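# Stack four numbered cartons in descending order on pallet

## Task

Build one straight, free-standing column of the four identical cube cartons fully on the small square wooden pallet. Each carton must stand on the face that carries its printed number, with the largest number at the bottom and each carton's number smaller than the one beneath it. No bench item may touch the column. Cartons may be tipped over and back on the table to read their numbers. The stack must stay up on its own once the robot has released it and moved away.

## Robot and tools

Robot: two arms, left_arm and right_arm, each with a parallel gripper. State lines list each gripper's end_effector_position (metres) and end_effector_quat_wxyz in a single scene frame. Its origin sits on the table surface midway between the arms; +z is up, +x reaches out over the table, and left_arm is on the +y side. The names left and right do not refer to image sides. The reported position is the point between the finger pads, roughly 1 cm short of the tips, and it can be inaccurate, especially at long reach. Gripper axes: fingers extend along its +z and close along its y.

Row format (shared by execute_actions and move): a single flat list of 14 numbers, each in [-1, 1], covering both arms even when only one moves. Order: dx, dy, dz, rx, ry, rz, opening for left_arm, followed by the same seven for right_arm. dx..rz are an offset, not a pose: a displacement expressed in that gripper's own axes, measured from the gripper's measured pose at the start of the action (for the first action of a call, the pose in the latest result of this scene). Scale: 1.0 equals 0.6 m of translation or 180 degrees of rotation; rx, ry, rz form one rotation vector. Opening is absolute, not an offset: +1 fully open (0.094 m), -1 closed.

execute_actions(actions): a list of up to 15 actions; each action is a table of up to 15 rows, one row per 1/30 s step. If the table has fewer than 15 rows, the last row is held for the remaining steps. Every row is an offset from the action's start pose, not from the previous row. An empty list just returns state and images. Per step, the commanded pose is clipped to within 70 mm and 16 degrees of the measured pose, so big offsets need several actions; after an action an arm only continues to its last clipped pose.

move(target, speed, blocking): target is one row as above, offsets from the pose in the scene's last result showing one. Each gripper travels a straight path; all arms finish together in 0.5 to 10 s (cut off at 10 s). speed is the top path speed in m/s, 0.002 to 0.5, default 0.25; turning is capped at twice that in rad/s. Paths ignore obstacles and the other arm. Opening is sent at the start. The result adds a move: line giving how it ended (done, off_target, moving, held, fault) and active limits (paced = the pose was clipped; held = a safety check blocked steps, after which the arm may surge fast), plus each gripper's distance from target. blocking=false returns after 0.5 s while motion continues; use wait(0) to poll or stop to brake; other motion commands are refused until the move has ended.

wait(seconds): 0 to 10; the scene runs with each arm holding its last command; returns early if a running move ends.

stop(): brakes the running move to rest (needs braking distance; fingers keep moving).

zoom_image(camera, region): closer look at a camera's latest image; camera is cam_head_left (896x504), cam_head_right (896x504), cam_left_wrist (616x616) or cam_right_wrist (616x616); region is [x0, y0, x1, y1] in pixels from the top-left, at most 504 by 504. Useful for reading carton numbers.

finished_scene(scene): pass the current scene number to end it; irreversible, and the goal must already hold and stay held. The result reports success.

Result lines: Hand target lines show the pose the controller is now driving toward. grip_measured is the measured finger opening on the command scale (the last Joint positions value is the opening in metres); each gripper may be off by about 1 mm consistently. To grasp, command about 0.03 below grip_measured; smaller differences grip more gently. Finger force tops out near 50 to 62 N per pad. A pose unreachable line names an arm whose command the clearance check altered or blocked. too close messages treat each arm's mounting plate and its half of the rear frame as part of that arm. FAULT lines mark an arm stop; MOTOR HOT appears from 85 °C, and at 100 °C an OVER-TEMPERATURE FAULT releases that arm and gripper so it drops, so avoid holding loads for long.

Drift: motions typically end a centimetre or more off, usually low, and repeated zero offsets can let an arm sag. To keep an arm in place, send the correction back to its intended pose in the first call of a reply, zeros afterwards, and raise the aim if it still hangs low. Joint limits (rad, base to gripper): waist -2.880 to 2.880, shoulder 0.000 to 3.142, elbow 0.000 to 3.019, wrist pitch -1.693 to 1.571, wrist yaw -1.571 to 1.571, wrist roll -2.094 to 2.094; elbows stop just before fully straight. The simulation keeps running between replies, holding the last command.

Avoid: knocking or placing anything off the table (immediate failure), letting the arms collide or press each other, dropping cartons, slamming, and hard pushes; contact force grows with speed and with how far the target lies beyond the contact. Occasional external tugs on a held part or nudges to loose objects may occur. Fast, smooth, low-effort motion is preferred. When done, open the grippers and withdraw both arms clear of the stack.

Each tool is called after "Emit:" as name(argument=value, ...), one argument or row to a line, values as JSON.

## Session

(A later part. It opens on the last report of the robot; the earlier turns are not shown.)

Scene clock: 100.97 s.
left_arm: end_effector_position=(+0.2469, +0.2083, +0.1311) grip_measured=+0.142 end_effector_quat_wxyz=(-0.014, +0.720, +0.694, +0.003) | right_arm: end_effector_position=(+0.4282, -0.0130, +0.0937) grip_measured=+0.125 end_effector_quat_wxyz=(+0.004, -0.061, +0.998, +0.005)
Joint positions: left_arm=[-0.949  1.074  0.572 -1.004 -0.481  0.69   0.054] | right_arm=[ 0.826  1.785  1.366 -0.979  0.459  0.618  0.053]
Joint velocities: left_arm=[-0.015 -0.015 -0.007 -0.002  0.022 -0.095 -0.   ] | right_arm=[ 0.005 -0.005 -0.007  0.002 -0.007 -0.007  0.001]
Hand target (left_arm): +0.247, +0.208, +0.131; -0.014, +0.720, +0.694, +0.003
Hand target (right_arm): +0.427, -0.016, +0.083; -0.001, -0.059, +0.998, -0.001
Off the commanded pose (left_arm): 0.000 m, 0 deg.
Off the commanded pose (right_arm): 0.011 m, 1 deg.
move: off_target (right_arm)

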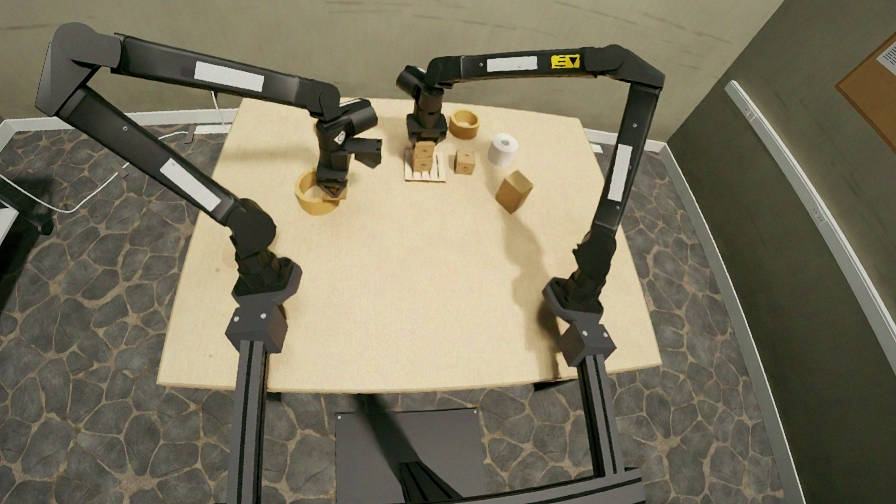

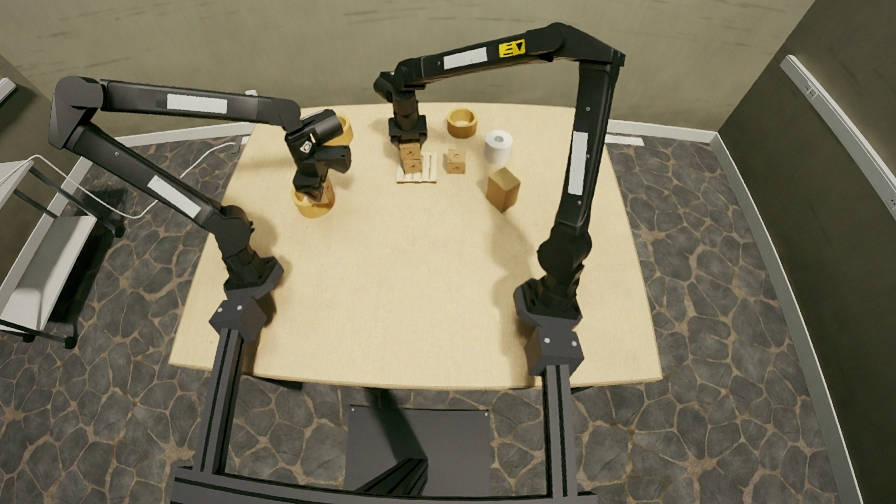

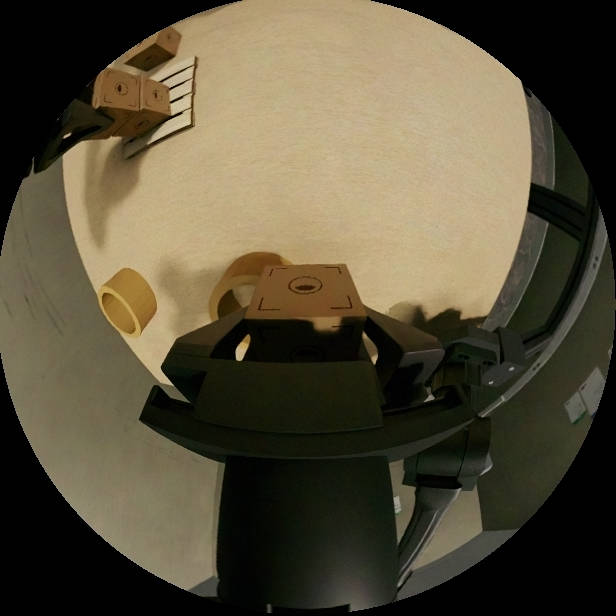

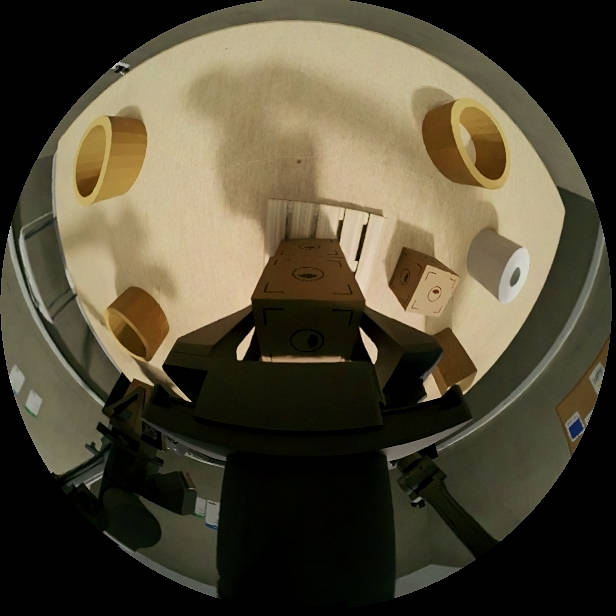

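Good.

Emit:
move(
  target=[0,0,0,0,0,0,0.09,0,0,0.005,0,0,0,1],
)

Emit:
move(
  target=[0,0,-0.12,-0.005,-0.008,-0.05,0.09,-0.015,0.01,-0.15,0,0,0,1],
  speed=0.1,
)

Emit:
move(
  target=[0,0,0,0,0,0,0.09,0.01,-0.22,0,0,0,0.04,1],
  speed=0.15,
)

Scene clock: 101.93 s.
left_arm: end_effector_position=(+0.2469, +0.2083, +0.1311) grip_measured=+0.142 end_effector_quat_wxyz=(-0.014, +0.720, +0.694, +0.003) | right_arm: end_effector_position=(+0.4282, -0.0129, +0.0937) grip_measured=+1.000 end_effector_quat_wxyz=(+0.004, -0.061, +0.998, +0.006)
Joint positions: left_arm=[-0.949  1.074  0.572 -1.004 -0.481  0.69   0.054] | right_arm=[ 0.826  1.785  1.366 -0.979  0.459  0.618  0.094]
Joint velocities: left_arm=[-0.015  0.005 -0.007 -0.002  0.007 -0.022  0.001] | right_arm=[-0.005  0.005 -0.002 -0.002  0.051  0.007  0.   ]
Hand target (left_arm): +0.247, +0.208, +0.131; -0.014, +0.720, +0.694, +0.003
Hand target (right_arm): +0.428, -0.013, +0.091; +0.004, -0.061, +0.998, +0.005
Off the commanded pose (left_arm): 0.000 m, 0 deg.
Off the commanded pose (right_arm): 0.003 m, 0 deg.
move: done

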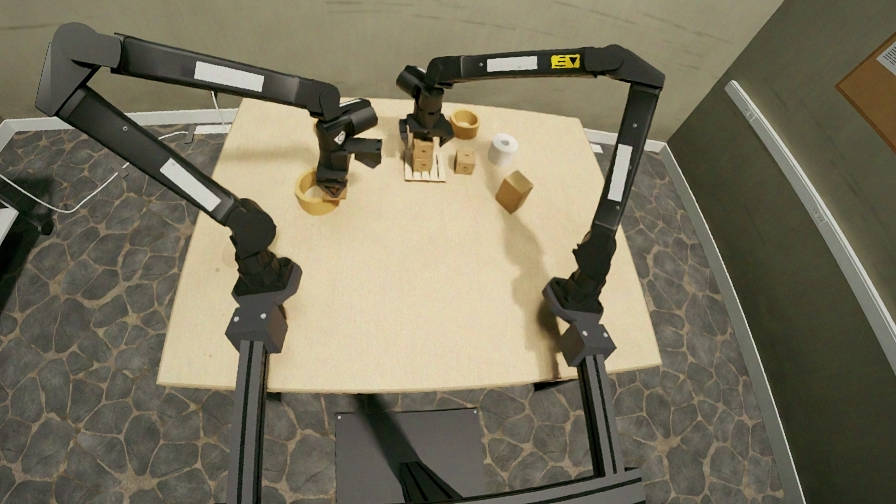

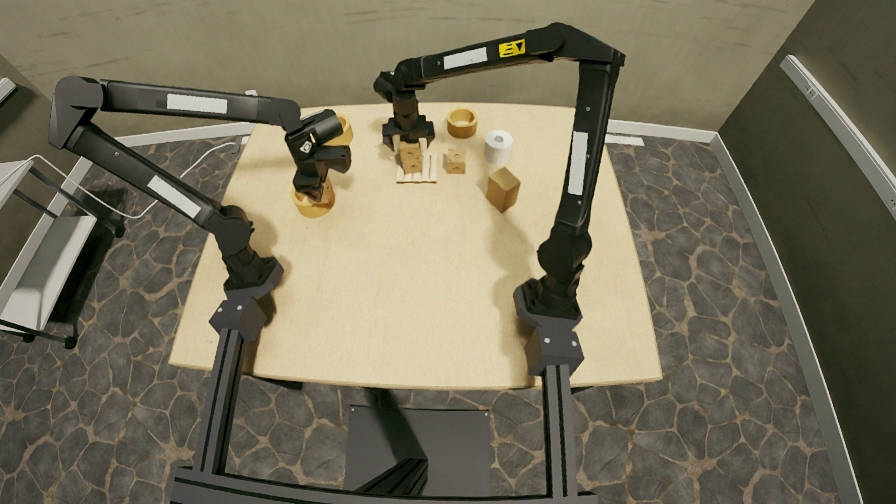

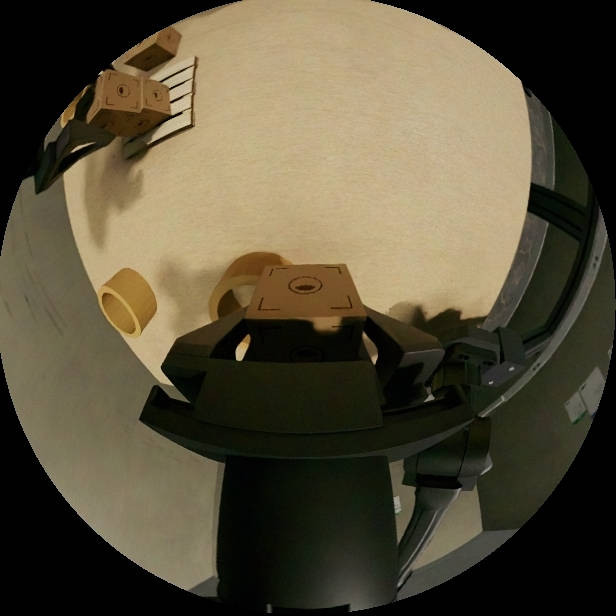

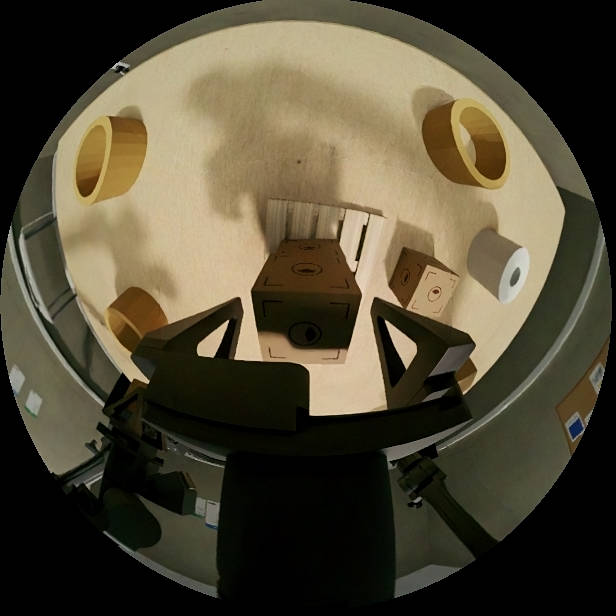

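Scene clock: 103.33 s.
left_arm: end_effector_position=(+0.2363, +0.2151, +0.1871) grip_measured=+0.142 end_effector_quat_wxyz=(-0.020, +0.673, +0.740, +0.006) | right_arm: end_effector_position=(+0.4199, -0.0150, +0.1602) grip_measured=+1.000 end_effector_quat_wxyz=(-0.015, -0.075, +0.997, -0.012)
Joint positions: left_arm=[-1.08   0.985  0.651 -1.255 -0.485  0.405  0.054] | right_arm=[ 0.891  1.734  1.456 -1.21   0.47   0.689  0.094]
Joint velocities: left_arm=[-0.005 -0.005 -0.002 -0.002  0.022 -0.11   0.001] | right_arm=[ 0.005 -0.015 -0.007  0.012 -0.022  0.022  0.   ]
Hand target (left_arm): +0.248, +0.208, +0.203; +0.001, +0.663, +0.749, +0.001
Hand target (right_arm): +0.434, -0.007, +0.184; +0.004, -0.061, +0.998, +0.005
Off the commanded pose (left_arm): 0.022 m, 3 deg.
Off the commanded pose (right_arm): 0.030 m, 3 deg.
move: off_target (left_arm, right_arm)

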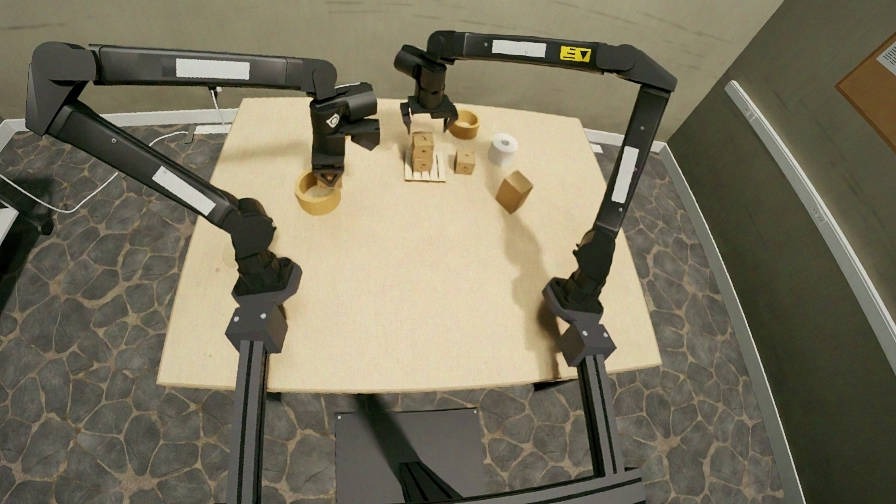

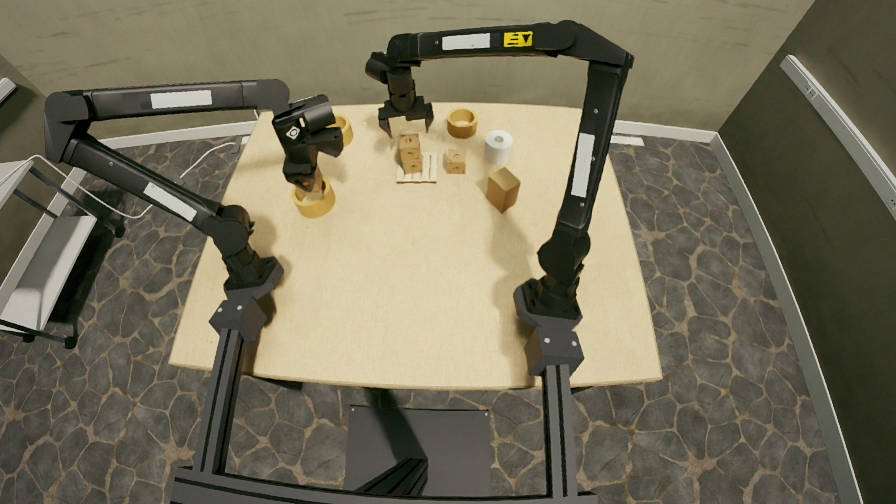

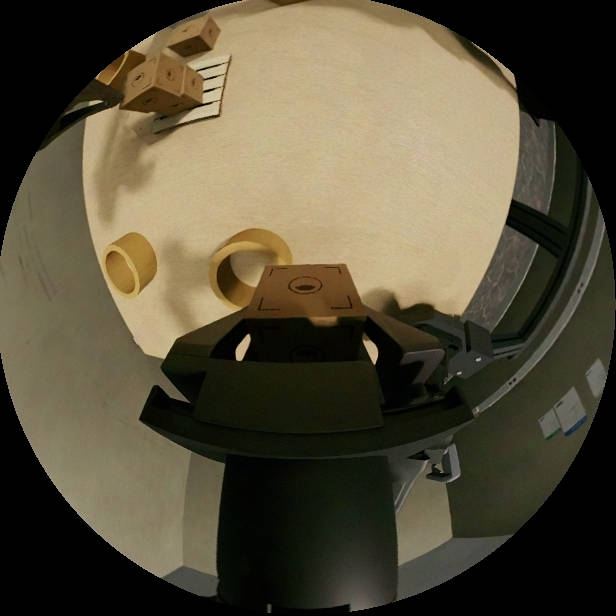

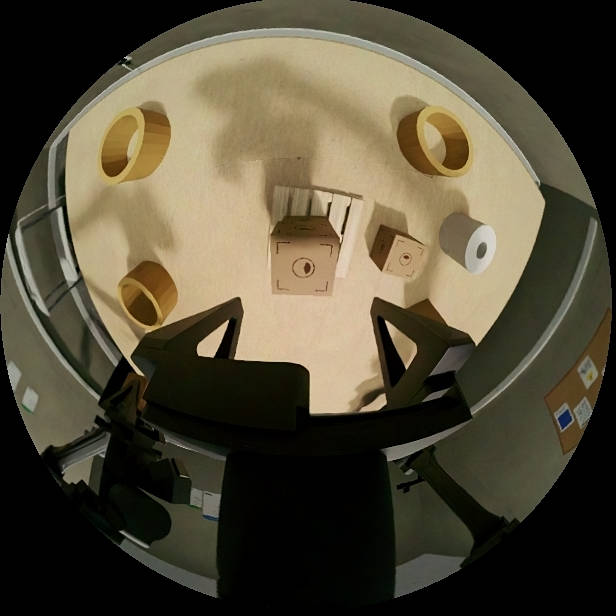

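Scene clock: 104.60 s.
left_arm: end_effector_position=(+0.2349, +0.2160, +0.1858) grip_measured=+0.142 end_effector_quat_wxyz=(-0.021, +0.673, +0.739, +0.006) | right_arm: end_effector_position=(+0.4310, -0.1404, +0.1622) grip_measured=+1.000 end_effector_quat_wxyz=(-0.017, -0.010, +1.000, -0.014)
Joint positions: left_arm=[-1.08   0.985  0.647 -1.255 -0.485  0.405  0.054] | right_arm=[ 0.703  1.494  1.251 -1.159  0.443  0.613  0.094]
Joint velocities: left_arm=[-0.015  0.005  0.007 -0.012  0.066 -0.051 -0.   ] | right_arm=[ 0.005 -0.005 -0.002 -0.012 -0.007 -0.037  0.   ]
Hand target (left_arm): +0.236, +0.215, +0.187; -0.020, +0.673, +0.740, +0.006
Hand target (right_arm): +0.432, -0.145, +0.164; -0.014, -0.012, +1.000, -0.011
Off the commanded pose (left_arm): 0.002 m, 0 deg.
Off the commanded pose (right_arm): 0.007 m, 0 deg.
move: done

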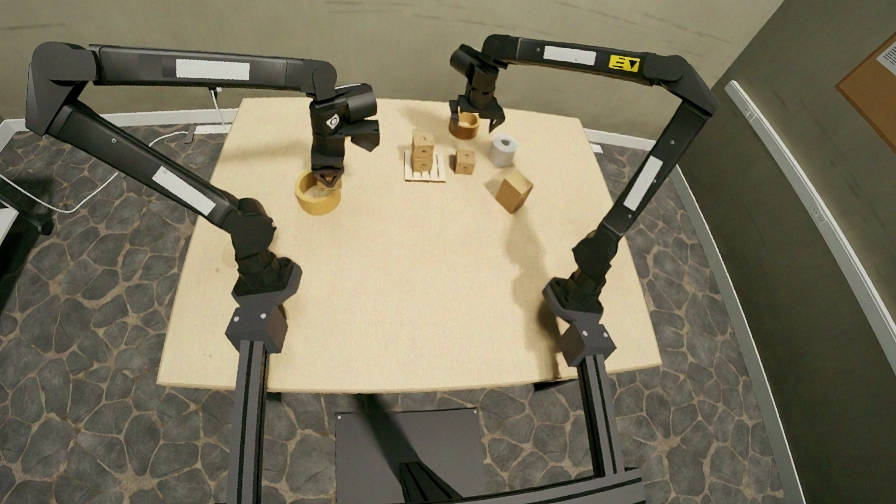

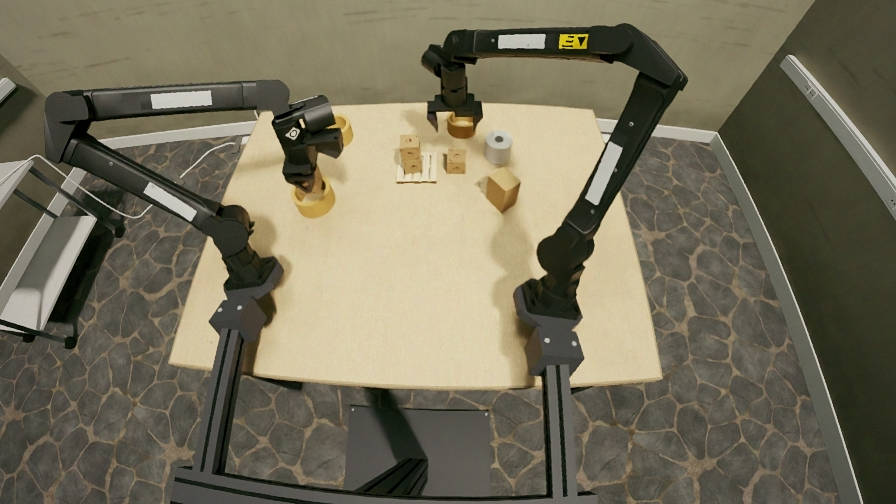

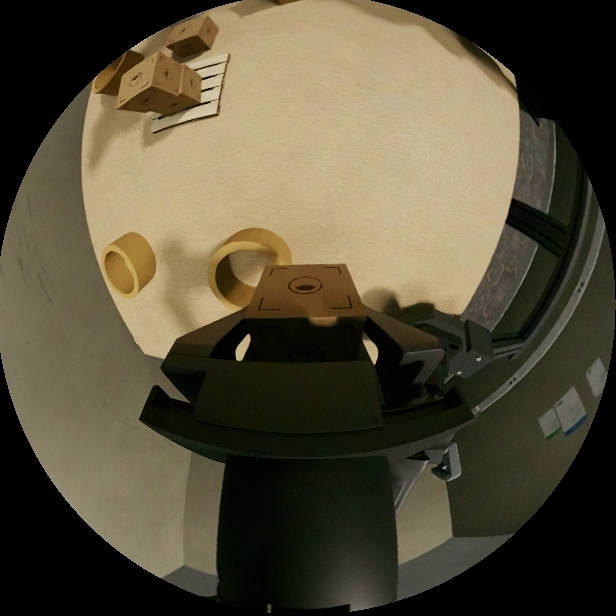

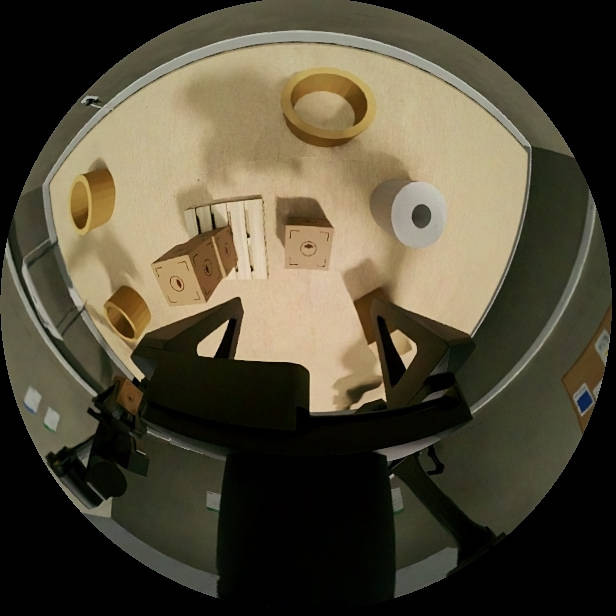

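Emit:
move(
  target=[0,0,0,0,0,0,0.09,0,-0.008,0.14,-0.009,-0.011,0.015,1],
  speed=0.1,
)

Scene clock: 106.00 s.
left_arm: end_effector_position=(+0.2336, +0.2170, +0.1846) grip_measured=+0.142 end_effector_quat_wxyz=(-0.023, +0.674, +0.738, +0.007) | right_arm: end_effector_position=(+0.4322, -0.1451, +0.0914) grip_measured=+1.000 end_effector_quat_wxyz=(+0.009, +0.019, +1.000, +0.007)
Joint positions: left_arm=[-1.08   0.985  0.643 -1.255 -0.485  0.405  0.054] | right_arm=[ 0.624  1.534  1.116 -0.875  0.419  0.556  0.094]
Joint velocities: left_arm=[-0.015  0.005  0.007 -0.002 -0.066 -0.022  0.001] | right_arm=[ 0.005 -0.005 -0.012 -0.017  0.007 -0.037  0.   ]
Hand target (left_arm): +0.235, +0.216, +0.186; -0.021, +0.673, +0.739, +0.006
Hand target (right_arm): +0.429, -0.148, +0.079; +0.001, +0.013, +1.000, +0.001
Off the commanded pose (left_arm): 0.002 m, 0 deg.
Off the commanded pose (right_arm): 0.014 m, 1 deg.
move: off_target (right_arm)

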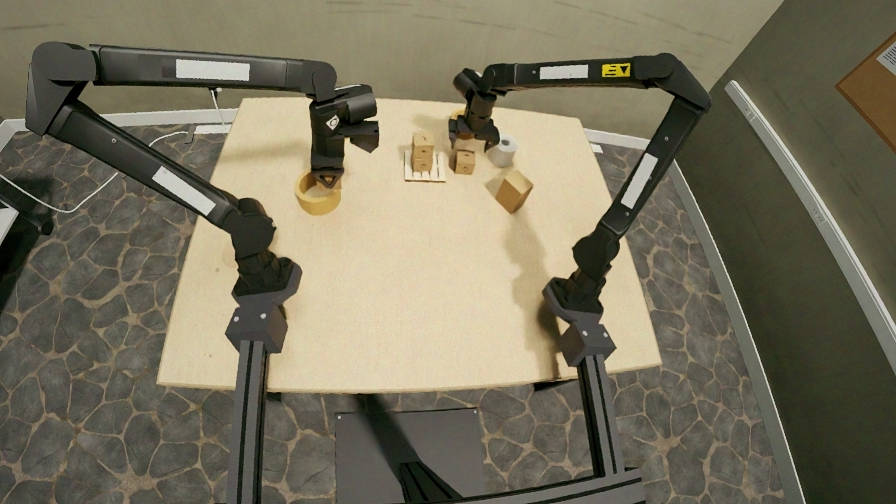

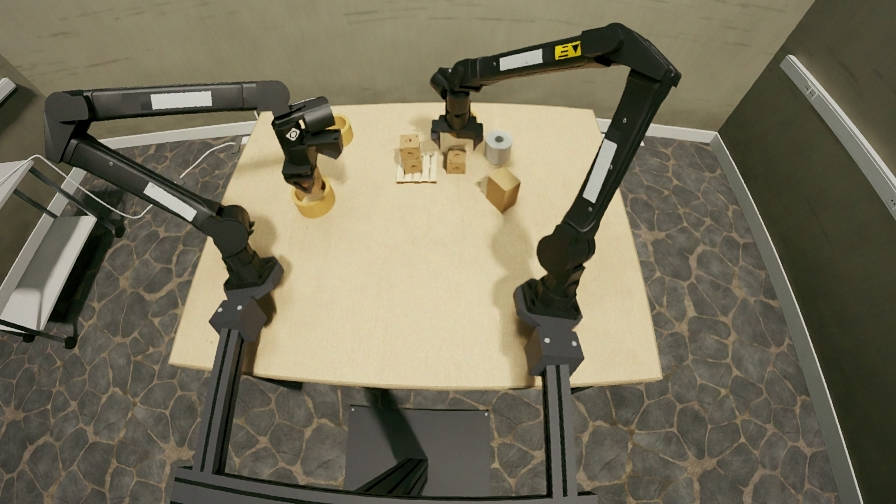

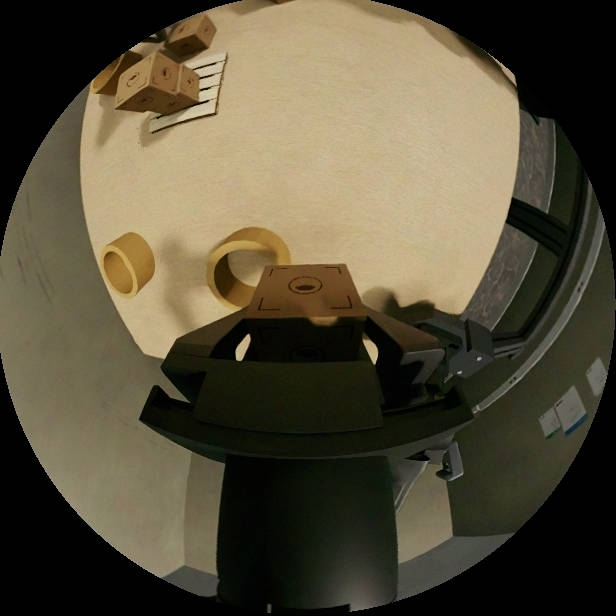

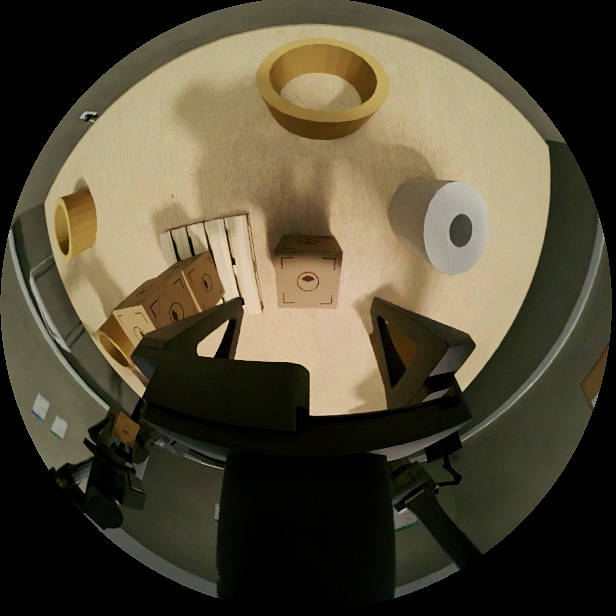

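Emit:
move(
  target=[0,0,0,0,0,0,0.09,0.004,-0.004,0.135,0.005,0.006,0,1],
  speed=0.08,
)

Emit:
move(
  target=[0,0,0,0,0,0,0.09,0,0,0,0,0,0,0.07],
)

Emit:
move(
  target=[0,0,0,0,0,0,0.09,0,0,-0.25,0,0,0,0.07],
  speed=0.15,
)

Emit:
move(
  target=[-0.35,0.38,-0.04,-0.015,-0.02,0,0.09,0.1,-0.2,-0.2,0,0,-0.05,0.07],
  speed=0.15,
)

Scene clock: 107.80 s.
left_arm: end_effector_position=(+0.2324, +0.2179, +0.1834) grip_measured=+0.142 end_effector_quat_wxyz=(-0.025, +0.675, +0.738, +0.007) | right_arm: end_effector_position=(+0.4383, -0.1423, +0.0254) grip_measured=+1.000 end_effector_quat_wxyz=(+0.011, +0.025, +1.000, +0.007)
Joint positions: left_arm=[-1.08   0.985  0.639 -1.255 -0.485  0.405  0.054] | right_arm=[ 0.566  1.655  1.095 -0.706  0.403  0.506  0.094]
Joint velocities: left_arm=[-0.015 -0.005  0.002  0.002 -0.022  0.051 -0.001] | right_arm=[-0.005 -0.015 -0.007 -0.012 -0.051  0.066  0.   ]
Hand target (left_arm): +0.234, +0.217, +0.185; -0.023, +0.674, +0.738, +0.007
Hand target (right_arm): +0.432, -0.147, +0.011; -0.000, +0.019, +1.000, +0.000
Off the commanded pose (left_arm): 0.002 m, 0 deg.
Off the commanded pose (right_arm): 0.017 m, 2 deg.
move: off_target (right_arm)

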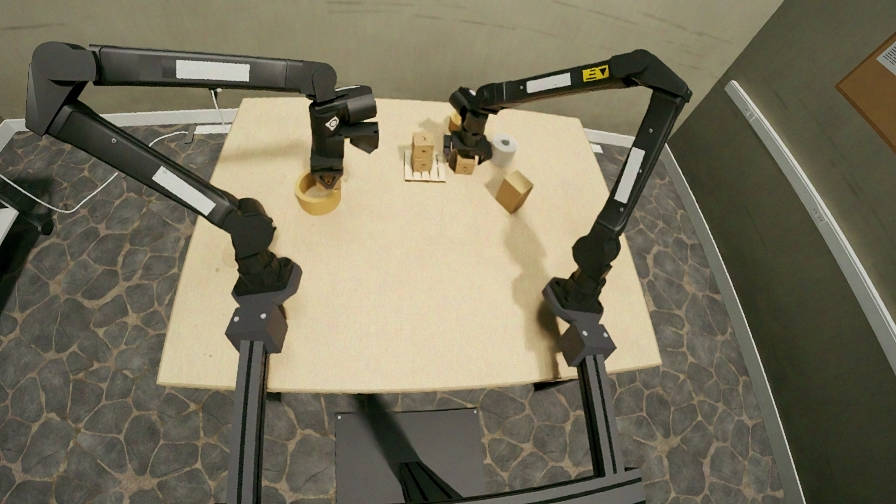

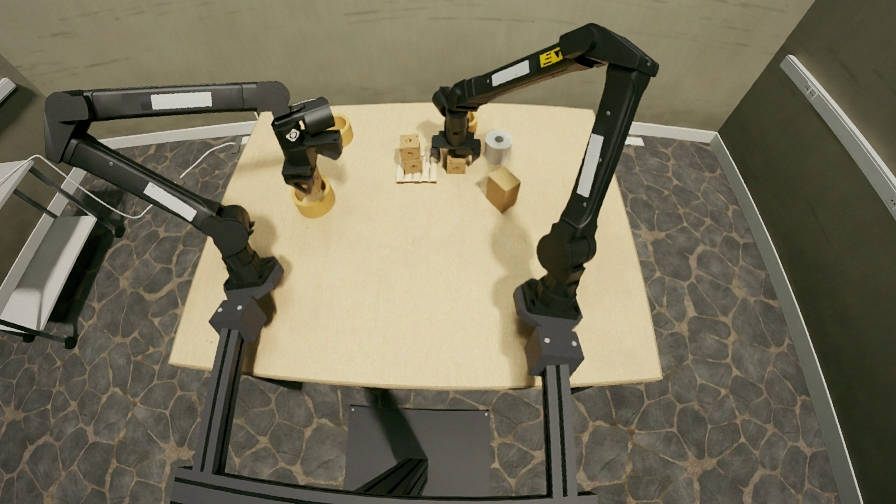

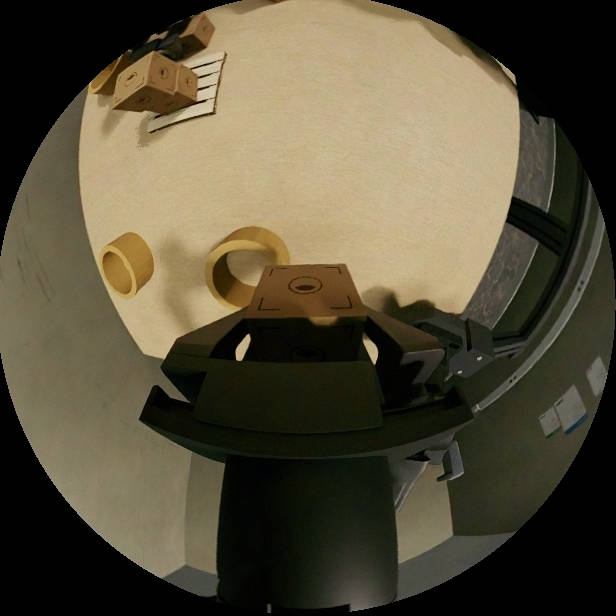

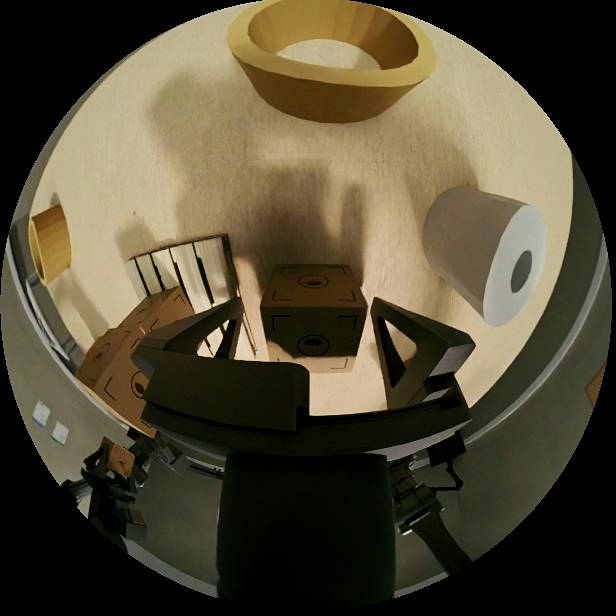

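Scene clock: 108.30 s.
left_arm: end_effector_position=(+0.2310, +0.2189, +0.1821) grip_measured=+0.142 end_effector_quat_wxyz=(-0.026, +0.675, +0.737, +0.008) | right_arm: end_effector_position=(+0.4383, -0.1423, +0.0254) grip_measured=+0.123 end_effector_quat_wxyz=(+0.011, +0.025, +1.000, +0.007)
Joint positions: left_arm=[-1.08   0.985  0.635 -1.255 -0.485  0.405  0.054] | right_arm=[ 0.566  1.655  1.095 -0.706  0.403  0.506  0.053]
Joint velocities: left_arm=[-0.005  0.005 -0.002 -0.002 -0.037 -0.051 -0.001] | right_arm=[-0.005  0.005 -0.002 -0.012 -0.037 -0.007 -0.   ]
Hand target (left_arm): +0.232, +0.218, +0.183; -0.025, +0.675, +0.738, +0.007
Hand target (right_arm): +0.438, -0.142, +0.025; +0.011, +0.025, +1.000, +0.007
Off the commanded pose (left_arm): 0.002 m, 0 deg.
Off the commanded pose (right_arm): 0.000 m, 0 deg.
move: done

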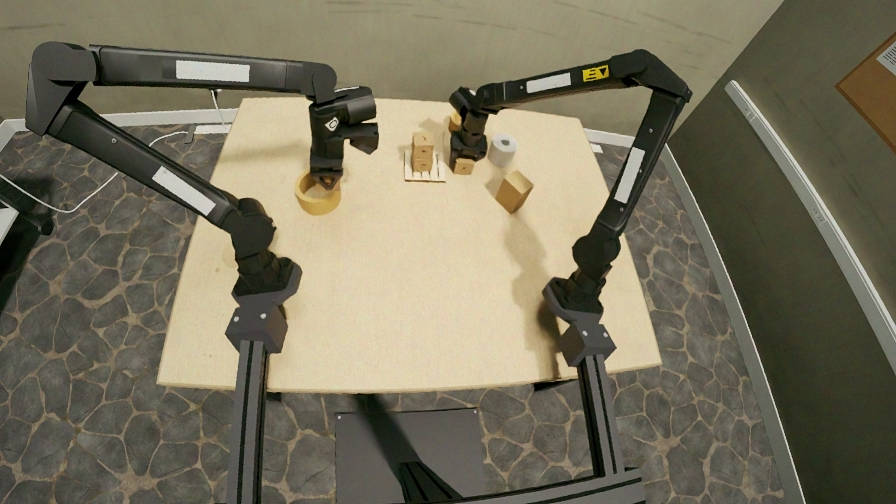

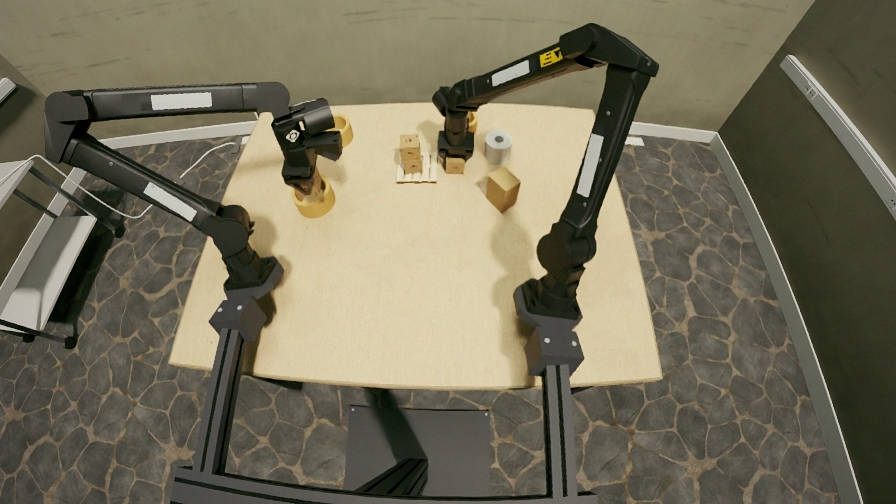

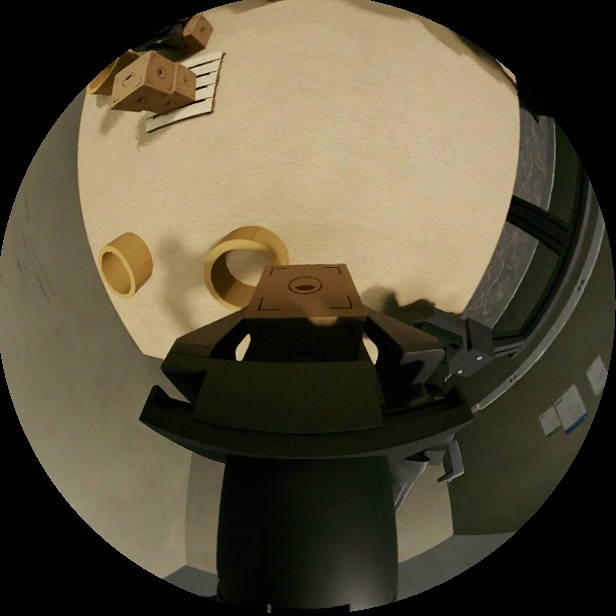

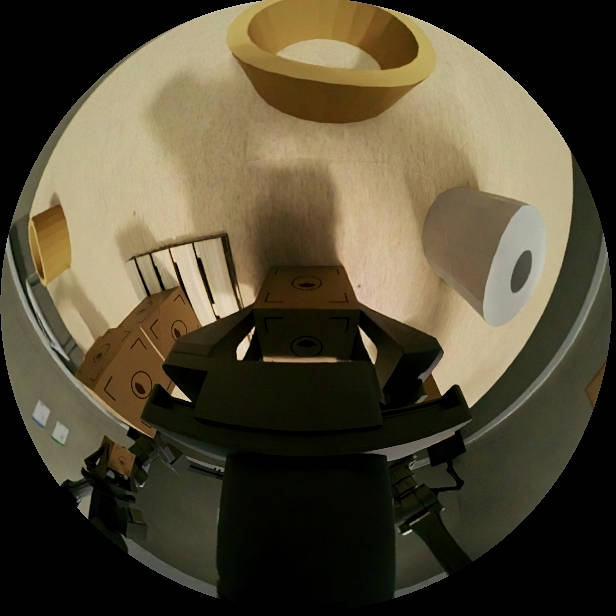

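Scene clock: 109.70 s.
left_arm: end_effector_position=(+0.2297, +0.2199, +0.1809) grip_measured=+0.142 end_effector_quat_wxyz=(-0.028, +0.676, +0.736, +0.008) | right_arm: end_effector_position=(+0.4167, -0.1493, +0.1549) grip_measured=+0.123 end_effector_quat_wxyz=(-0.008, +0.011, +1.000, -0.008)
Joint positions: left_arm=[-1.08   0.985  0.63  -1.255 -0.485  0.405  0.054] | right_arm=[ 0.697  1.449  1.171 -1.098  0.441  0.64   0.053]
Joint velocities: left_arm=[-0.005 -0.005 -0.012 -0.012 -0.081 -0.081  0.001] | right_arm=[-0.005 -0.005  0.002 -0.032 -0.022  0.037  0.   ]
Hand target (left_arm): +0.231, +0.219, +0.182; -0.027, +0.675, +0.737, +0.008
Hand target (right_arm): +0.432, -0.143, +0.174; +0.010, +0.024, +1.000, +0.006
Off the commanded pose (left_arm): 0.002 m, 0 deg.
Off the commanded pose (right_arm): 0.028 m, 3 deg.
move: off_target (right_arm)

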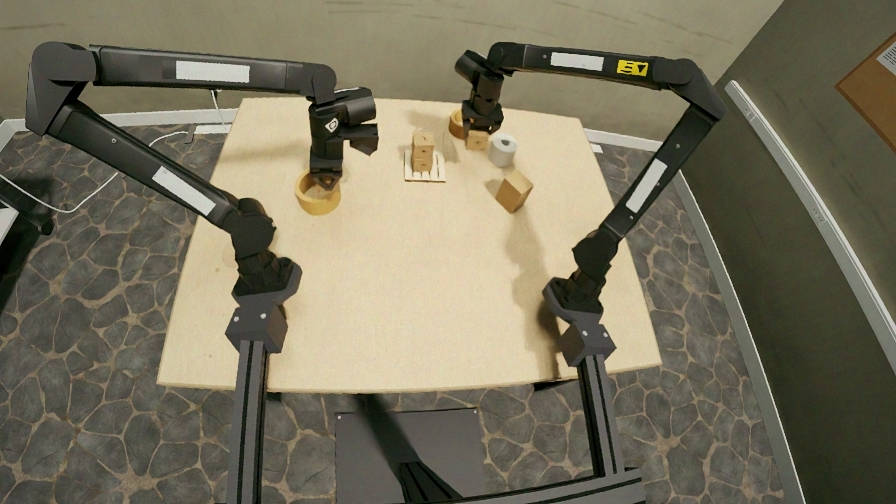

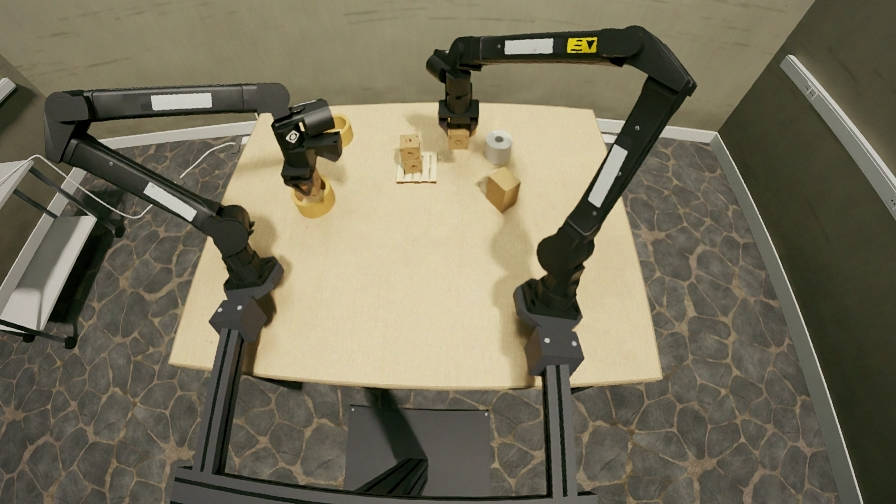

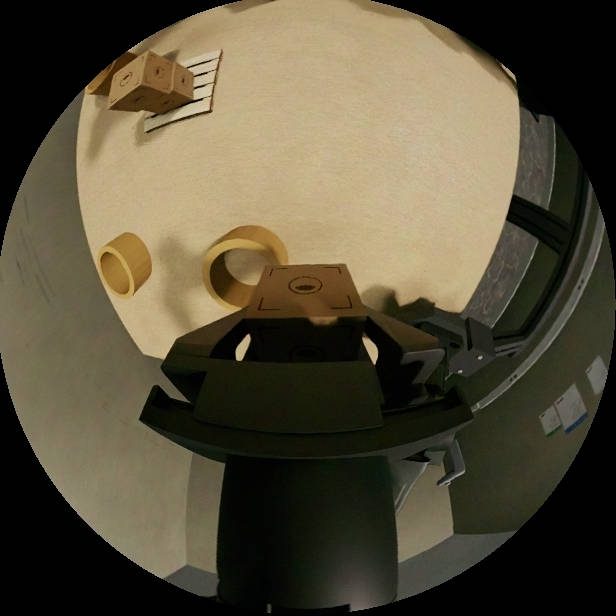

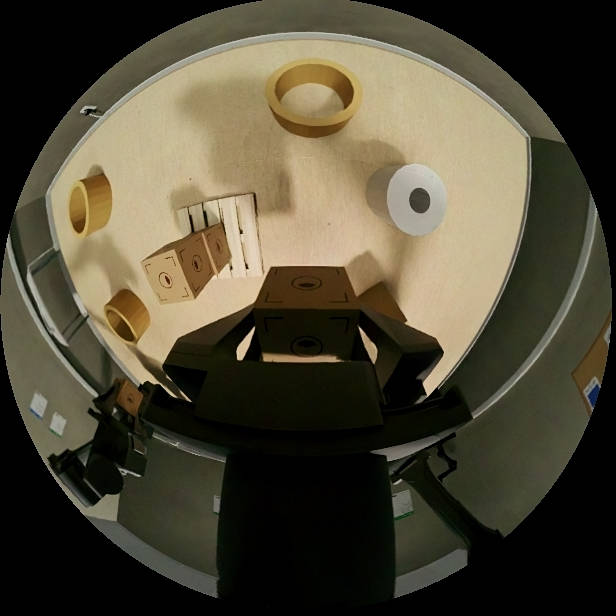

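Scene clock: 112.13 s.
left_arm: end_effector_position=(+0.4627, +0.0340, +0.1834) grip_measured=+0.142 end_effector_quat_wxyz=(+0.005, +0.677, +0.736, +0.005) | right_arm: end_effector_position=(+0.3559, -0.2600, +0.2747) grip_measured=+0.123 end_effector_quat_wxyz=(-0.008, -0.061, +0.998, -0.007)
Joint positions: left_arm=[-0.892  1.643  1.398 -1.19  -0.484  0.654  0.054] | right_arm=[ 0.697  1.043  1.102 -1.433  0.441  0.496  0.053]
Joint velocities: left_arm=[ 0.005  0.005 -0.002 -0.007  0.037 -0.022  0.001] | right_arm=[-0.005 -0.005 -0.002 -0.007  0.007  0.007 -0.001]
Hand target (left_arm): +0.475, +0.030, +0.189; +0.011, +0.676, +0.737, +0.004
Hand target (right_arm): +0.353, -0.264, +0.276; -0.009, -0.067, +0.998, -0.007
Off the commanded pose (left_arm): 0.014 m, 1 deg.
Off the commanded pose (right_arm): 0.007 m, 1 deg.
move: off_target (left_arm)

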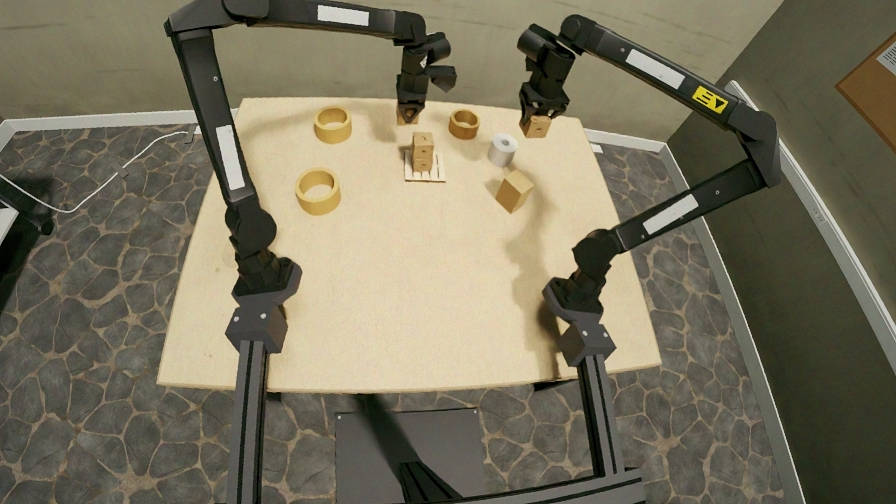

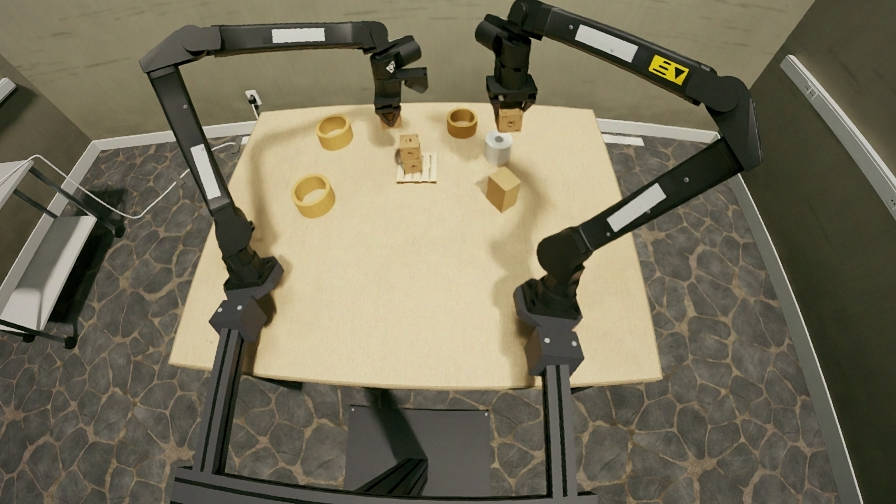

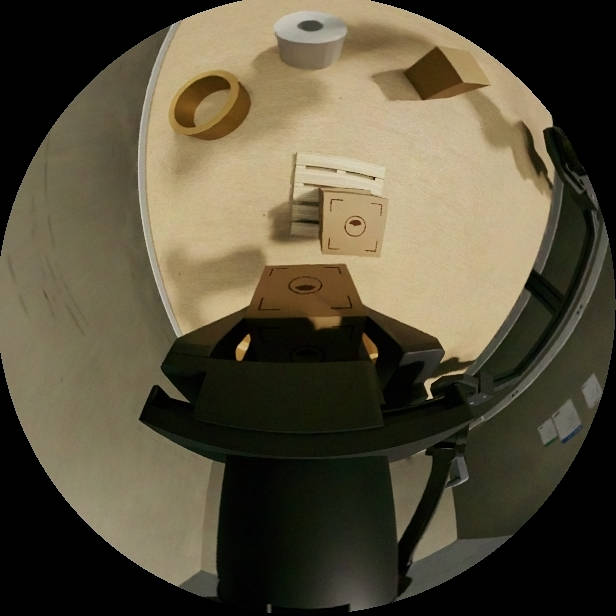

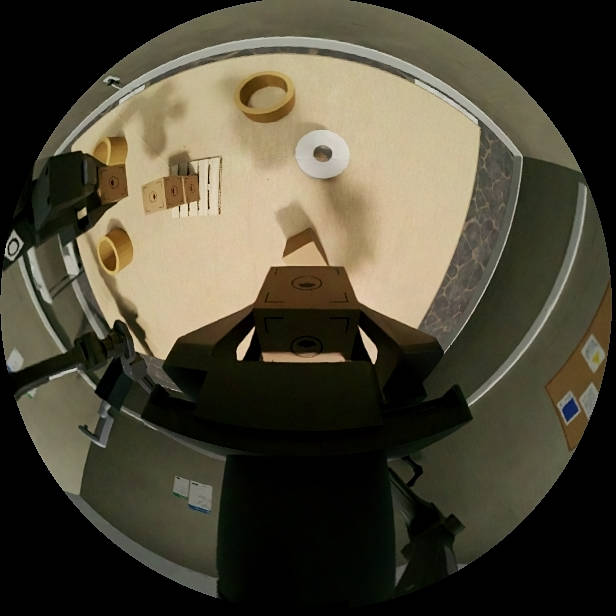

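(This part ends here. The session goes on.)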